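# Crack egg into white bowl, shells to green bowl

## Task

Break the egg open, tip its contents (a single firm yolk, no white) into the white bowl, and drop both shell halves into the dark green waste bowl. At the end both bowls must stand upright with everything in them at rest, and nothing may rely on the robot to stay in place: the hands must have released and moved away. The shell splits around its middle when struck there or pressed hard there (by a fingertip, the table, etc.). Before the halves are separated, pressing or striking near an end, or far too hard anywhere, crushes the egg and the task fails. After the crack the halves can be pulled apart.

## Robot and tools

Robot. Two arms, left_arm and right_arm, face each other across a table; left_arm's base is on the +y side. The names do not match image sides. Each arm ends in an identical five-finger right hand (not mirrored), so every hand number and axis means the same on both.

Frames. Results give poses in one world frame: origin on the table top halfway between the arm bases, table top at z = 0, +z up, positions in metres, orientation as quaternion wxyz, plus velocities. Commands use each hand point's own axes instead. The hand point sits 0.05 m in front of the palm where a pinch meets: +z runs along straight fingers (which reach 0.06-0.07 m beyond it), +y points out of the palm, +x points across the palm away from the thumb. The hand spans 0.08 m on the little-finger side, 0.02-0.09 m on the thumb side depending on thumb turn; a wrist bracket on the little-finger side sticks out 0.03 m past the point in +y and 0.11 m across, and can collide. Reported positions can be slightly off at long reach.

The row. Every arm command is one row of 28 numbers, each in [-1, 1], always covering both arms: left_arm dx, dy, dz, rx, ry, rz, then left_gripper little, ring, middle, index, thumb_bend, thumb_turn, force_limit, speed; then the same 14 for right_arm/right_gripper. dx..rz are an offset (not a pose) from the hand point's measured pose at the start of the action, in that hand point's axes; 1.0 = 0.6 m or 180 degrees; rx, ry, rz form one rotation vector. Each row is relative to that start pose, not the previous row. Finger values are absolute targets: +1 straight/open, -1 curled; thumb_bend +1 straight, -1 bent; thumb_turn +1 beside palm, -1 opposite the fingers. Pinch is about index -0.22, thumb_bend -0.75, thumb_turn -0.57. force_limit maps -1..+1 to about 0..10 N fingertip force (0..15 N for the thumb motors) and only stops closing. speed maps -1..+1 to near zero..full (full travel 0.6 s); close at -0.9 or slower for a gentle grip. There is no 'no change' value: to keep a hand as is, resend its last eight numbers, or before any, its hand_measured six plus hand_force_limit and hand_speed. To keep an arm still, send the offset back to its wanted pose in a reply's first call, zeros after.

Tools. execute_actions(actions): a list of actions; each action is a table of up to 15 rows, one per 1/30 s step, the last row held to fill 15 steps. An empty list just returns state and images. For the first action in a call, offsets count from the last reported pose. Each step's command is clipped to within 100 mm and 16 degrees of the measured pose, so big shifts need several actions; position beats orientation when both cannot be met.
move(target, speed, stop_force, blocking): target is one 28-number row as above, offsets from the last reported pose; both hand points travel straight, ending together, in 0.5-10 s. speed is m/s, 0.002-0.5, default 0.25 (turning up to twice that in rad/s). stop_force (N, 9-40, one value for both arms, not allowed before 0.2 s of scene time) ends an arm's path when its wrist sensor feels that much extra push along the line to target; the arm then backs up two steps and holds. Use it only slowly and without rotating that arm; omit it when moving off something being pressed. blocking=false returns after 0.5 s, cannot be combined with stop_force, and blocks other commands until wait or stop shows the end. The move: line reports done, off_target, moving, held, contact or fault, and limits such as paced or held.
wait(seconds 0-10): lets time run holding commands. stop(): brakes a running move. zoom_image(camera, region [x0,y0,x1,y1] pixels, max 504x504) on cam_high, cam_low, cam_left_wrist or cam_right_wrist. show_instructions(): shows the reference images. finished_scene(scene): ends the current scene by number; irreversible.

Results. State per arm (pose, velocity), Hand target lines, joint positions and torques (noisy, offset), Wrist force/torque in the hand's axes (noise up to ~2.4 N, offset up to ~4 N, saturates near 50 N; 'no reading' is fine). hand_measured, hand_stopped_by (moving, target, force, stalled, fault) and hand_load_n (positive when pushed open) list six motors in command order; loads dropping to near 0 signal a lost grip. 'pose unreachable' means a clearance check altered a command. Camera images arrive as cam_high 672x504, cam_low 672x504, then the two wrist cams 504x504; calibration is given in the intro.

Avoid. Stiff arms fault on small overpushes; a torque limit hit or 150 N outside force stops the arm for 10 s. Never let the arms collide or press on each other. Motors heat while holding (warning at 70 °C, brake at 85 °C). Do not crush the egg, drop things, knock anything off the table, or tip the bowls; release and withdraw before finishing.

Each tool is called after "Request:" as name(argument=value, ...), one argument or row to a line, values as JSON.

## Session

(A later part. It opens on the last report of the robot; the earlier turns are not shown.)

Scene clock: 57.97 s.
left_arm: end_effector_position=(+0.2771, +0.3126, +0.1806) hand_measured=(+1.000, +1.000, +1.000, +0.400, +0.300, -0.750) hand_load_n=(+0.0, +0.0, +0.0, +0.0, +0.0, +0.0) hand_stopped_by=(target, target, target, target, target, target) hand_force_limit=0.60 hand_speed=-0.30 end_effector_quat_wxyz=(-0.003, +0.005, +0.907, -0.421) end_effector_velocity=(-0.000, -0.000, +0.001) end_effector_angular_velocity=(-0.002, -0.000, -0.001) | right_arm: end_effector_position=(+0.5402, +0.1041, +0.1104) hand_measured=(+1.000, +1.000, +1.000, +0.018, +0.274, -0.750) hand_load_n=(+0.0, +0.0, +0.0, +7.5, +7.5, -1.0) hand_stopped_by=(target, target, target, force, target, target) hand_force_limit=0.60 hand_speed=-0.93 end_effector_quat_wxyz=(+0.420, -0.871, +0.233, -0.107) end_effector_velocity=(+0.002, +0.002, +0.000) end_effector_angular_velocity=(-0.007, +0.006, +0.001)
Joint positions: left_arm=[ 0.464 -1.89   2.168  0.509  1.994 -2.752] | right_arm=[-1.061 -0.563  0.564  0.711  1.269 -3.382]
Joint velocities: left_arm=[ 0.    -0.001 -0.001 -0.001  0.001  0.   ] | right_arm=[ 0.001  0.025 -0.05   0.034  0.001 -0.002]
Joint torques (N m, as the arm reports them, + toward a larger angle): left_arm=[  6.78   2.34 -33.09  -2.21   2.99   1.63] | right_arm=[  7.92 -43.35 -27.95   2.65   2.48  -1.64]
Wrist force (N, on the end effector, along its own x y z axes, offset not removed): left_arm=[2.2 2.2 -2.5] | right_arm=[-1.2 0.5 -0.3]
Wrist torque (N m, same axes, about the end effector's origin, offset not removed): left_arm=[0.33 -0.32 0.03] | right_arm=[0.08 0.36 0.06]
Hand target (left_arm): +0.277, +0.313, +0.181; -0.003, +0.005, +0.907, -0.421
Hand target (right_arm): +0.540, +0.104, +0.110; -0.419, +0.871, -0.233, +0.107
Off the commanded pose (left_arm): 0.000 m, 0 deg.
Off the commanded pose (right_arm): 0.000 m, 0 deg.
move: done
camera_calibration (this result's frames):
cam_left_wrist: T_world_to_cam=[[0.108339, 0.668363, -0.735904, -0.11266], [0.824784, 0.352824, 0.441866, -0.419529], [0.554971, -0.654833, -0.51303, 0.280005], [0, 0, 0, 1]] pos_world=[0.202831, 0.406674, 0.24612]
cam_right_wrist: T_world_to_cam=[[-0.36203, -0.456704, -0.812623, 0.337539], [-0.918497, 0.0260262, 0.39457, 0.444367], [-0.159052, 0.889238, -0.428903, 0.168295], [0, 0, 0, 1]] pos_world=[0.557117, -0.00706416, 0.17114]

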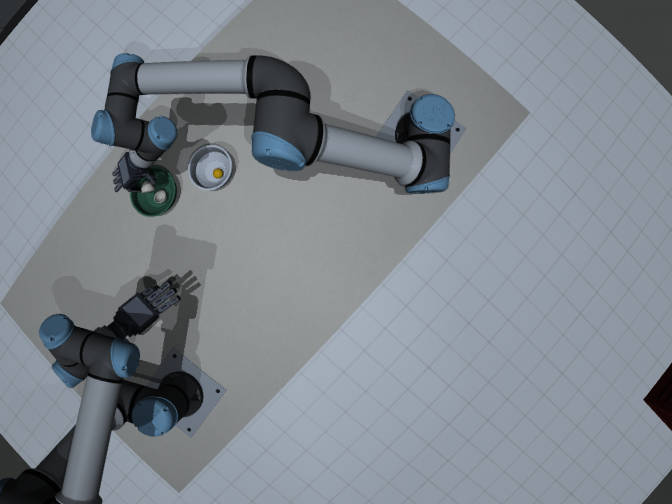

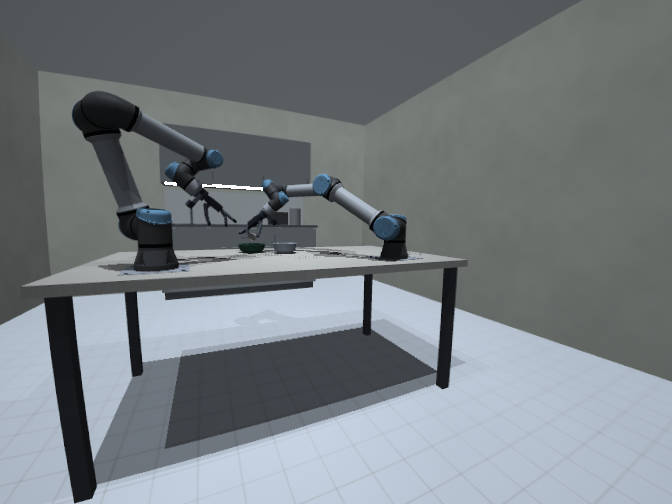

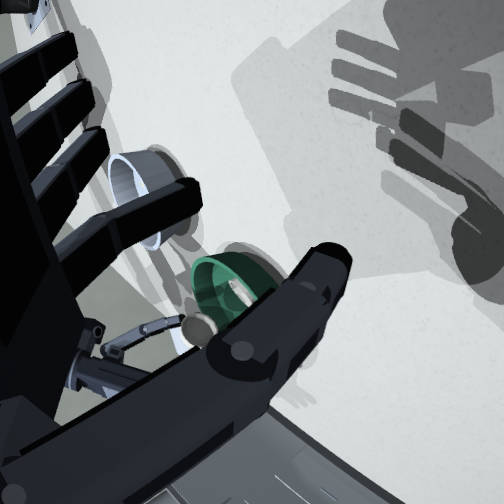

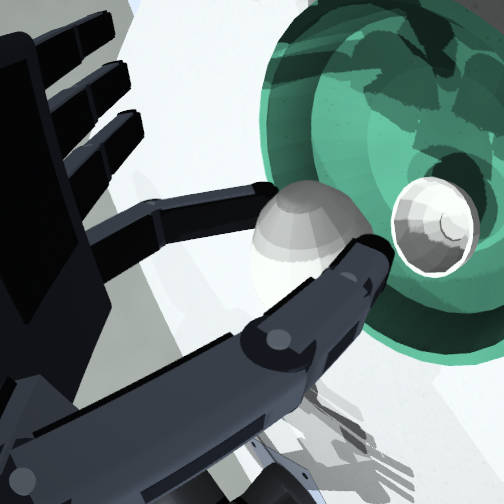

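Request:
move(
  target=[0,0,0,0,0,0,1,1,1,0.4,0.3,-0.75,0.6,-0.3,0.015,0.04,0.043,0,0,0,1,1,1,-0.3,0.27,-0.75,0.6,-0.93],
  speed=0.1,
)

Request:
execute_actions(
  actions=[
    [[0,0,0,0,0,0,1,1,1,0.4,0.3,-0.75,0.6,-0.3,0,0,0,0,0,0,1,1,1,0.4,0.45,-0.75,0.6,-0.3]],
    [[0,0,0,0,0,0,1,1,1,0.4,0.3,-0.75,0.6,-0.3,0,-0.078,-0.063,0,0,0,1,1,1,0.4,0.45,-0.75,0.6,-0.3]],
  ],
)

Scene clock: 59.03 s.
left_arm: end_effector_position=(+0.2771, +0.3126, +0.1806) hand_measured=(+1.000, +1.000, +1.000, +0.400, +0.300, -0.750) hand_load_n=(+0.0, +0.0, +0.0, +0.0, +0.0, +0.0) hand_stopped_by=(target, target, target, target, target, target) hand_force_limit=0.60 hand_speed=-0.30 end_effector_quat_wxyz=(-0.003, +0.005, +0.907, -0.421) end_effector_velocity=(+0.001, -0.001, +0.000) end_effector_angular_velocity=(-0.001, -0.001, +0.001) | right_arm: end_effector_position=(+0.5503, +0.1043, +0.0757) hand_measured=(+1.000, +1.000, +1.000, +0.018, +0.274, -0.750) hand_load_n=(+0.0, +0.0, +0.0, +7.5, +7.5, -1.0) hand_stopped_by=(target, target, target, force, target, target) hand_force_limit=0.60 hand_speed=-0.93 end_effector_quat_wxyz=(+0.420, -0.871, +0.233, -0.107) end_effector_velocity=(-0.000, +0.001, -0.003) end_effector_angular_velocity=(+0.000, -0.001, +0.002)
Joint positions: left_arm=[ 0.464 -1.89   2.168  0.509  1.994 -2.752] | right_arm=[-1.07  -0.528  0.586  0.656  1.263 -3.388]
Joint velocities: left_arm=[ 0.     0.001 -0.001 -0.002 -0.001 -0.   ] | right_arm=[ 0.001  0.003  0.002 -0.005 -0.    -0.001]
Joint torques (N m, as the arm reports them, + toward a larger angle): left_arm=[  7.09   2.1  -32.75  -2.15   2.93   1.58] | right_arm=[ -6.03 -43.22 -10.8   -1.65  -3.28  -1.81]
Wrist force (N, on the end effector, along its own x y z axes, offset not removed): left_arm=[2.2 2.2 -5.0] | right_arm=[-2.3 2.8 -2.2]
Wrist torque (N m, same axes, about the end effector's origin, offset not removed): left_arm=[0.73 -0.19 0.09] | right_arm=[0.40 0.29 -0.04]
Hand target (left_arm): +0.277, +0.313, +0.181; -0.003, +0.005, +0.907, -0.421
Hand target (right_arm): +0.550, +0.104, +0.075; -0.420, +0.871, -0.233, +0.107
Off the commanded pose (left_arm): 0.000 m, 0 deg.
Off the commanded pose (right_arm): 0.000 m, 0 deg.
move: done
camera_calibration (this result's frames):
cam_left_wrist: T_world_to_cam=[[0.10834, 0.668362, -0.735904, -0.112659], [0.824784, 0.352824, 0.441866, -0.419529], [0.554971, -0.654834, -0.51303, 0.280005], [0, 0, 0, 1]] pos_world=[0.202832, 0.406674, 0.24612]
cam_right_wrist: T_world_to_cam=[[-0.362021, -0.456738, -0.812608, 0.313044], [-0.918499, 0.0260313, 0.394565, 0.467235], [-0.159059, 0.88922, -0.428937, 0.154887], [0, 0, 0, 1]] pos_world=[0.56712, -0.00691229, 0.136465]

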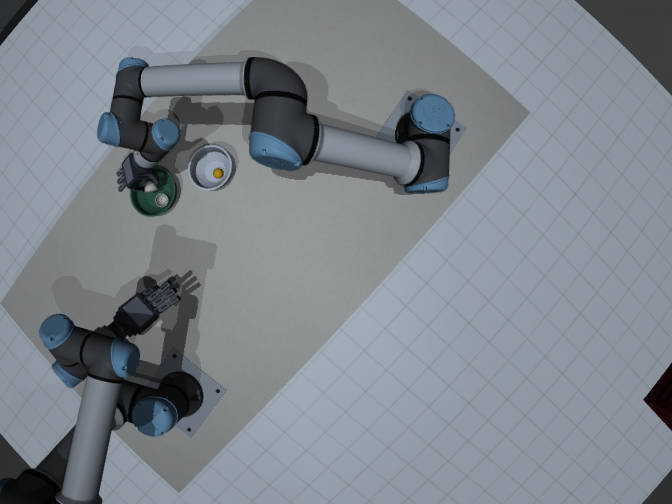

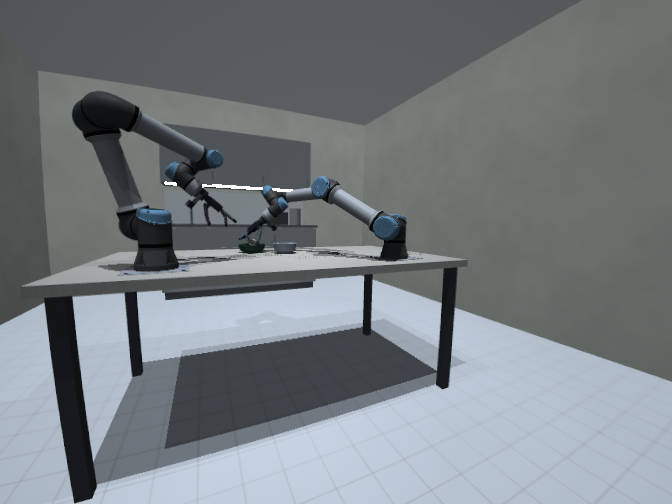

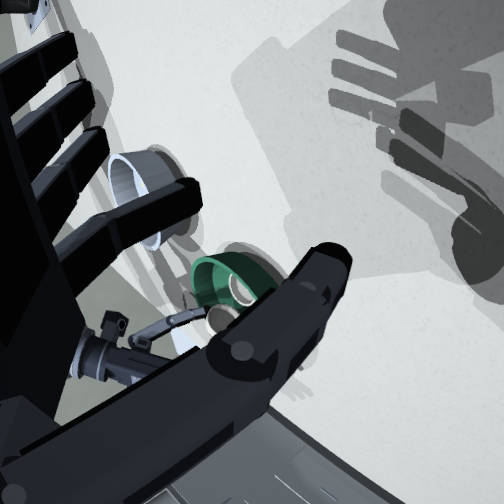

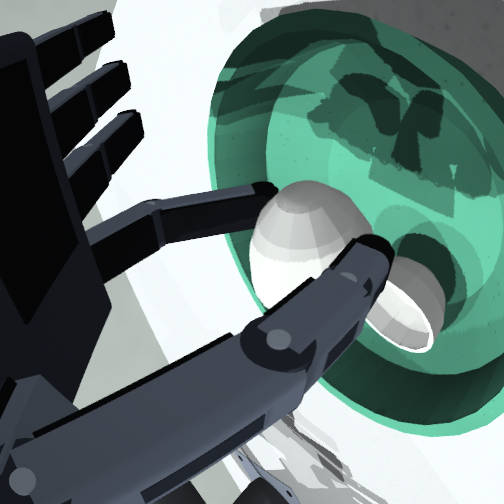

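Scene clock: 60.03 s.
left_arm: end_effector_position=(+0.2771, +0.3126, +0.1806) hand_measured=(+1.000, +1.000, +1.000, +0.400, +0.300, -0.750) hand_load_n=(+0.0, +0.0, +0.0, +0.0, +0.0, +0.0) hand_stopped_by=(target, target, target, target, target, target) hand_force_limit=0.60 hand_speed=-0.30 end_effector_quat_wxyz=(-0.003, +0.005, +0.907, -0.421) end_effector_velocity=(-0.000, -0.000, +0.000) end_effector_angular_velocity=(-0.000, +0.001, -0.001) | right_arm: end_effector_position=(+0.5505, +0.1037, +0.1341) hand_measured=(+1.000, +1.000, +1.000, +0.400, +0.450, -0.750) hand_load_n=(+0.0, +0.0, +0.0, +0.0, +0.0, +0.0) hand_stopped_by=(target, target, target, target, target, target) hand_force_limit=0.60 hand_speed=-0.30 end_effector_quat_wxyz=(+0.421, -0.870, +0.233, -0.108) end_effector_velocity=(-0.000, +0.000, +0.014) end_effector_angular_velocity=(-0.010, +0.009, +0.004)
Joint positions: left_arm=[ 0.464 -1.89   2.168  0.509  1.994 -2.752] | right_arm=[-1.071 -0.528  0.438  0.803  1.262 -3.388]
Joint velocities: left_arm=[-0.     0.    -0.     0.     0.001 -0.001] | right_arm=[ 0.001  0.031 -0.099  0.082 -0.001 -0.004]
Joint torques (N m, as the arm reports them, + toward a larger angle): left_arm=[  6.78   2.09 -33.05  -2.18   2.9    1.51] | right_arm=[ -6.07 -42.89 -27.23   2.52  -3.3   -1.44]
Wrist force (N, on the end effector, along its own x y z axes, offset not removed): left_arm=[3.6 -1.0 -0.3] | right_arm=[-0.5 1.4 -0.3]
Wrist torque (N m, same axes, about the end effector's origin, offset not removed): left_arm=[0.22 -0.67 0.22] | right_arm=[0.33 0.12 -0.10]
Hand target (left_arm): +0.277, +0.313, +0.181; -0.003, +0.005, +0.907, -0.421
Hand target (right_arm): +0.551, +0.104, +0.136; -0.420, +0.871, -0.233, +0.107
Off the commanded pose (left_arm): 0.000 m, 0 deg.
Off the commanded pose (right_arm): 0.002 m, 0 deg.
camera_calibration (this result's frames):
cam_left_wrist: T_world_to_cam=[[0.10834, 0.668362, -0.735904, -0.112659], [0.824784, 0.352824, 0.441866, -0.419529], [0.554971, -0.654834, -0.51303, 0.280005], [0, 0, 0, 1]] pos_world=[0.202832, 0.406674, 0.24612]
cam_right_wrist: T_world_to_cam=[[-0.361183, -0.455166, -0.813862, 0.359878], [-0.919008, 0.025847, 0.39339, 0.444852], [-0.158022, 0.890032, -0.427636, 0.179662], [0, 0, 0, 1]] pos_world=[0.567195, -0.00759888, 0.19472]

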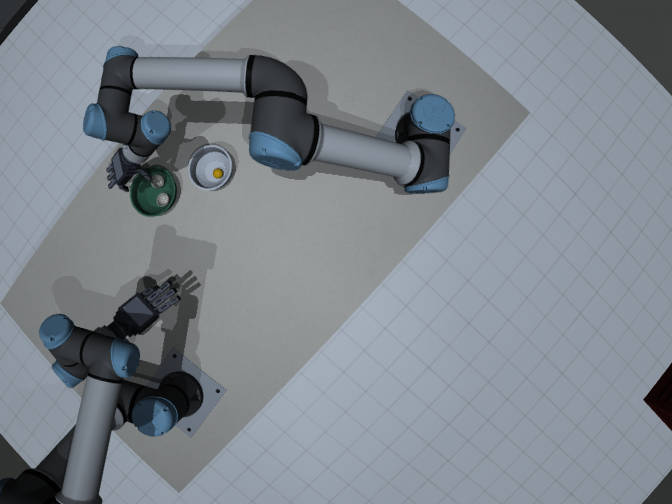

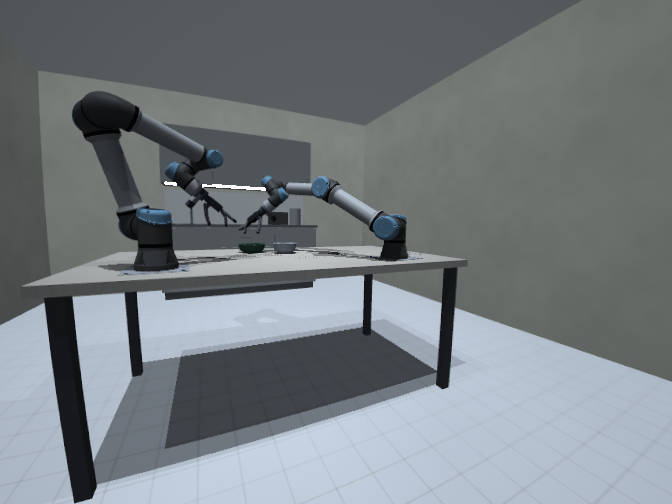

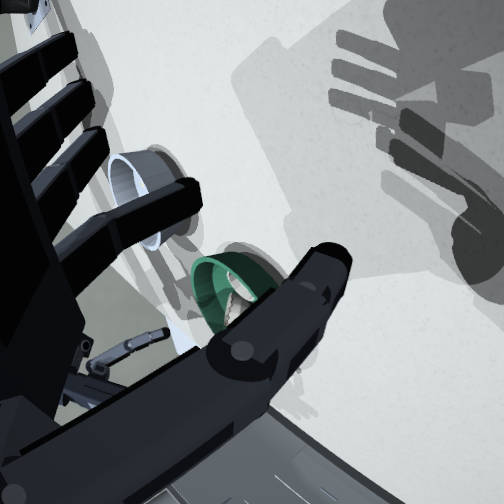

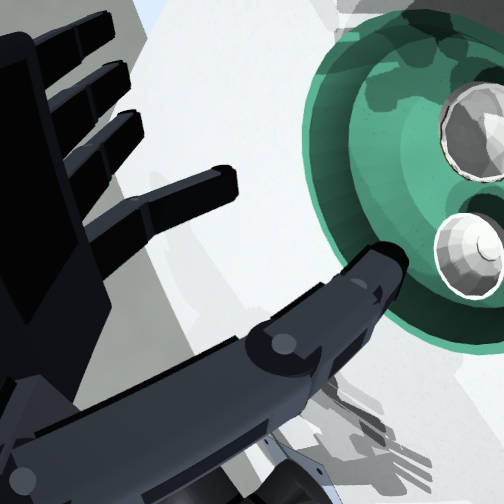

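Request:
move(
  target=[0,0,0,0,0,0,1,1,1,0.4,0.3,-0.75,0.6,-0.3,0.228,0.28,-0.47,0,0,0,1,1,1,0.4,0.45,-0.75,0.6,-0.3],
  speed=0.35,
)

Request:
wait(
  seconds=8,
)

Request:
zoom_image(
  camera="cam_high",
  region=[110,130,250,230],
)

Scene clock: 61.97 s.
left_arm: end_effector_position=(+0.2771, +0.3126, +0.1806) hand_measured=(+1.000, +1.000, +1.000, +0.400, +0.300, -0.750) hand_load_n=(+0.0, +0.0, +0.0, +0.0, +0.0, +0.0) hand_stopped_by=(target, target, target, target, target, target) hand_force_limit=0.60 hand_speed=-0.30 end_effector_quat_wxyz=(-0.003, +0.005, +0.907, -0.421) end_effector_velocity=(+0.000, -0.000, -0.000) end_effector_angular_velocity=(+0.000, +0.000, +0.000) | right_arm: end_effector_position=(+0.5085, -0.2465, +0.1773) hand_measured=(+1.000, +1.000, +1.000, +0.400, +0.450, -0.750) hand_load_n=(+0.0, +0.0, +0.0, +0.0, +0.0, +0.0) hand_stopped_by=(target, target, target, target, target, target) hand_force_limit=0.60 hand_speed=-0.30 end_effector_quat_wxyz=(+0.420, -0.870, +0.232, -0.108) end_effector_velocity=(-0.000, -0.003, +0.001) end_effector_angular_velocity=(+0.001, -0.001, +0.000)
Joint positions: left_arm=[ 0.464 -1.89   2.168  0.509  1.994 -2.752] | right_arm=[-1.623 -1.215  1.532  0.624  0.881 -3.849]
Joint velocities: left_arm=[ 0.     0.001 -0.001  0.     0.     0.   ] | right_arm=[-0.006 -0.004  0.004  0.003 -0.005 -0.006]
Joint torques (N m, as the arm reports them, + toward a larger angle): left_arm=[  7.03   2.58 -32.94  -2.11   2.97   1.51] | right_arm=[ -5.86 -41.27  -7.93   3.61  -3.86  -1.62]
Wrist force (N, on the end effector, along its own x y z axes, offset not removed): left_arm=[2.1 3.1 -3.3] | right_arm=[0.4 -0.1 0.4]
Wrist torque (N m, same axes, about the end effector's origin, offset not removed): left_arm=[0.76 -0.39 0.14] | right_arm=[0.14 -0.10 -0.01]
Hand target (left_arm): +0.277, +0.313, +0.181; -0.003, +0.005, +0.907, -0.421
Hand target (right_arm): +0.508, -0.247, +0.177; -0.420, +0.870, -0.232, +0.108
Off the commanded pose (left_arm): 0.000 m, 0 deg.
Off the commanded pose (right_arm): 0.000 m, 0 deg.
move: done
camera_calibration (this result's frames):
cam_left_wrist: T_world_to_cam=[[0.10834, 0.668362, -0.735904, -0.112659], [0.824784, 0.352824, 0.441866, -0.419529], [0.554971, -0.654834, -0.51303, 0.280005], [0, 0, 0, 1]] pos_world=[0.202832, 0.406673, 0.24612]
cam_right_wrist: T_world_to_cam=[[-0.36071, -0.456151, -0.81352, 0.219898], [-0.919283, 0.0265874, 0.392697, 0.398773], [-0.1575, 0.889505, -0.428923, 0.503035], [0, 0, 0, 1]] pos_world=[0.525133, -0.357748, 0.238057]

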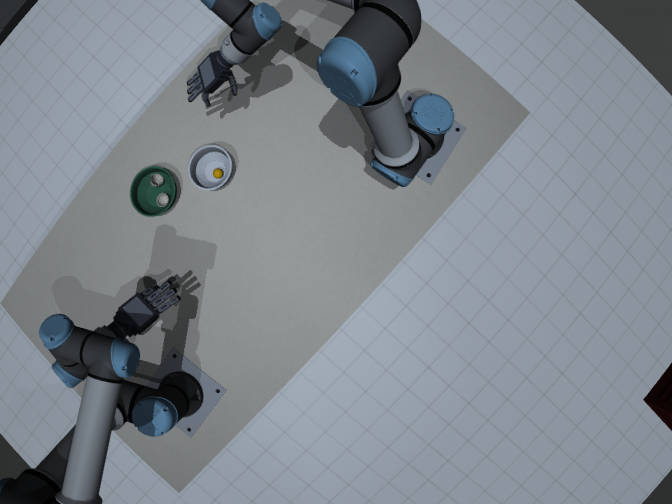

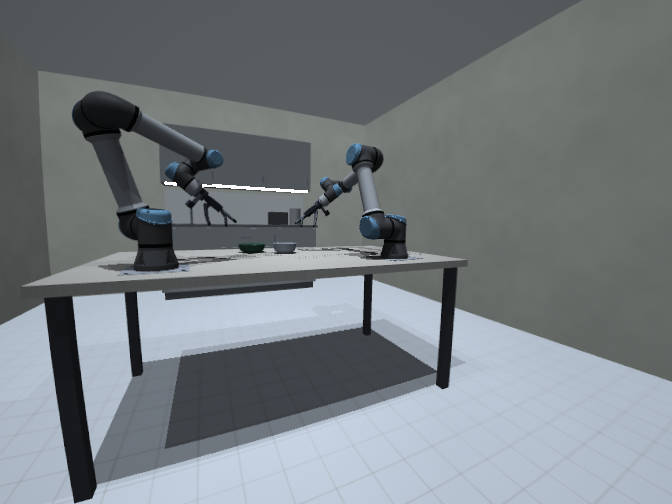

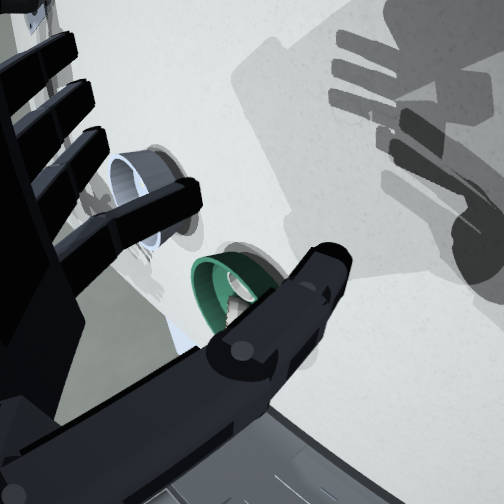

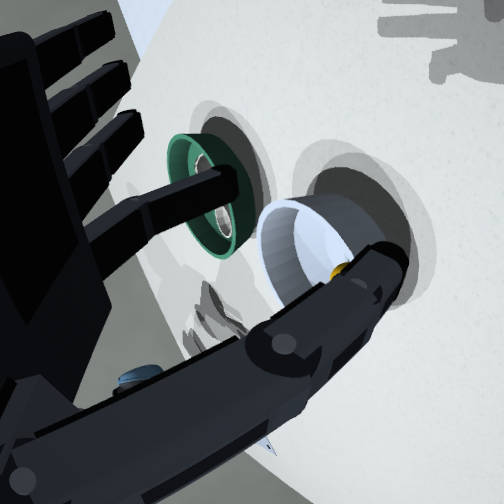

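Scene clock: 69.97 s.
left_arm: end_effector_position=(+0.2771, +0.3126, +0.1806) hand_measured=(+1.000, +1.000, +1.000, +0.400, +0.300, -0.750) hand_load_n=(+0.0, +0.0, +0.0, +0.0, +0.0, +0.0) hand_stopped_by=(target, target, target, target, target, target) hand_force_limit=0.60 hand_speed=-0.30 end_effector_quat_wxyz=(-0.003, +0.005, +0.907, -0.421) end_effector_velocity=(+0.001, +0.000, +0.000) end_effector_angular_velocity=(-0.001, -0.000, +0.002) | right_arm: end_effector_position=(+0.5084, -0.2468, +0.1774) hand_measured=(+1.000, +1.000, +1.000, +0.400, +0.450, -0.750) hand_load_n=(+0.0, +0.0, +0.0, +0.0, +0.0, +0.0) hand_stopped_by=(target, target, target, target, target, target) hand_force_limit=0.60 hand_speed=-0.30 end_effector_quat_wxyz=(+0.420, -0.870, +0.232, -0.108) end_effector_velocity=(+0.000, -0.000, -0.001) end_effector_angular_velocity=(-0.001, +0.002, -0.001)
Joint positions: left_arm=[ 0.464 -1.89   2.168  0.509  1.994 -2.752] | right_arm=[-1.623 -1.216  1.532  0.624  0.881 -3.85 ]
Joint velocities: left_arm=[ 0.002 -0.    -0.001 -0.     0.    -0.001] | right_arm=[ 0.     0.002 -0.     0.001  0.001  0.001]
Joint torques (N m, as the arm reports them, + toward a larger angle): left_arm=[  7.35   2.26 -32.55  -2.12   3.01   1.55] | right_arm=[ -5.41 -41.28  -9.19   3.58  -3.8   -1.79]
Wrist force (N, on the end effector, along its own x y z axes, offset not removed): left_arm=[0.1 0.1 -3.6] | right_arm=[-0.9 0.4 0.1]
Wrist torque (N m, same axes, about the end effector's origin, offset not removed): left_arm=[0.14 0.31 -0.03] | right_arm=[0.11 0.03 -0.13]
Hand target (left_arm): +0.277, +0.313, +0.181; -0.003, +0.005, +0.907, -0.421
Hand target (right_arm): +0.508, -0.247, +0.177; -0.420, +0.870, -0.232, +0.108
Off the commanded pose (left_arm): 0.000 m, 0 deg.
Off the commanded pose (right_arm): 0.000 m, 0 deg.
wait: 8.00 s; at rest by 0.17 s
camera_calibration (this result's frames):
cam_left_wrist: T_world_to_cam=[[0.10834, 0.668362, -0.735904, -0.112659], [0.824784, 0.352824, 0.441866, -0.419529], [0.554972, -0.654834, -0.51303, 0.280004], [0, 0, 0, 1]] pos_world=[0.202832, 0.406673, 0.24612]
cam_right_wrist: T_world_to_cam=[[-0.360592, -0.456042, -0.813633, 0.219772], [-0.919321, 0.0264257, 0.39262, 0.39872], [-0.15755, 0.889566, -0.428778, 0.503336], [0, 0, 0, 1]] pos_world=[0.525101, -0.358062, 0.238088]

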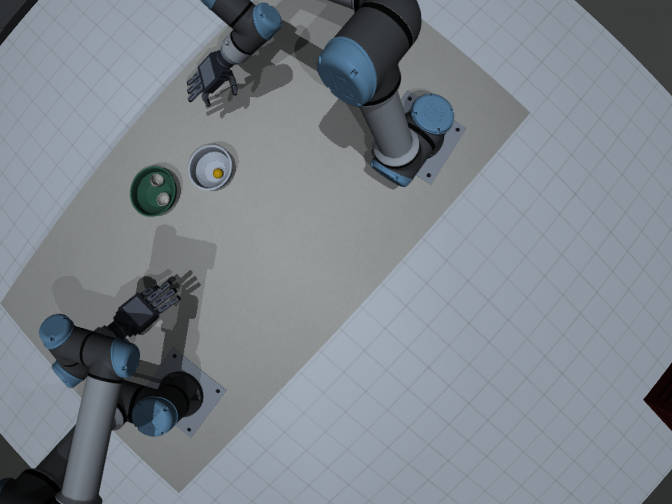

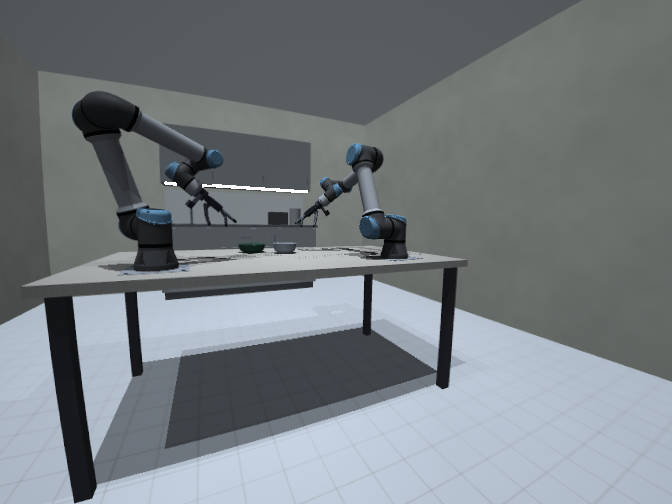

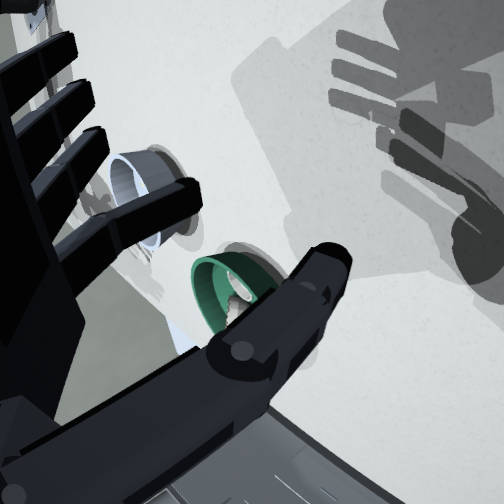

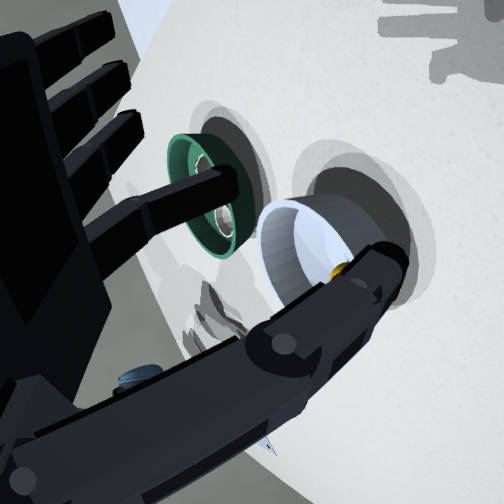

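Region (110, 130, 250, 230) of cam_high's 672x504 image, scaled by 3.600, with more detail than that image has; it fills the top 360 rows of this view, and the rest is white.

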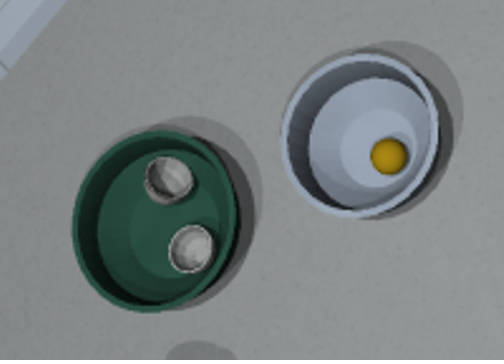

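Request:
finished_scene(
  scene=2,
)

The scene is finished: the task was done.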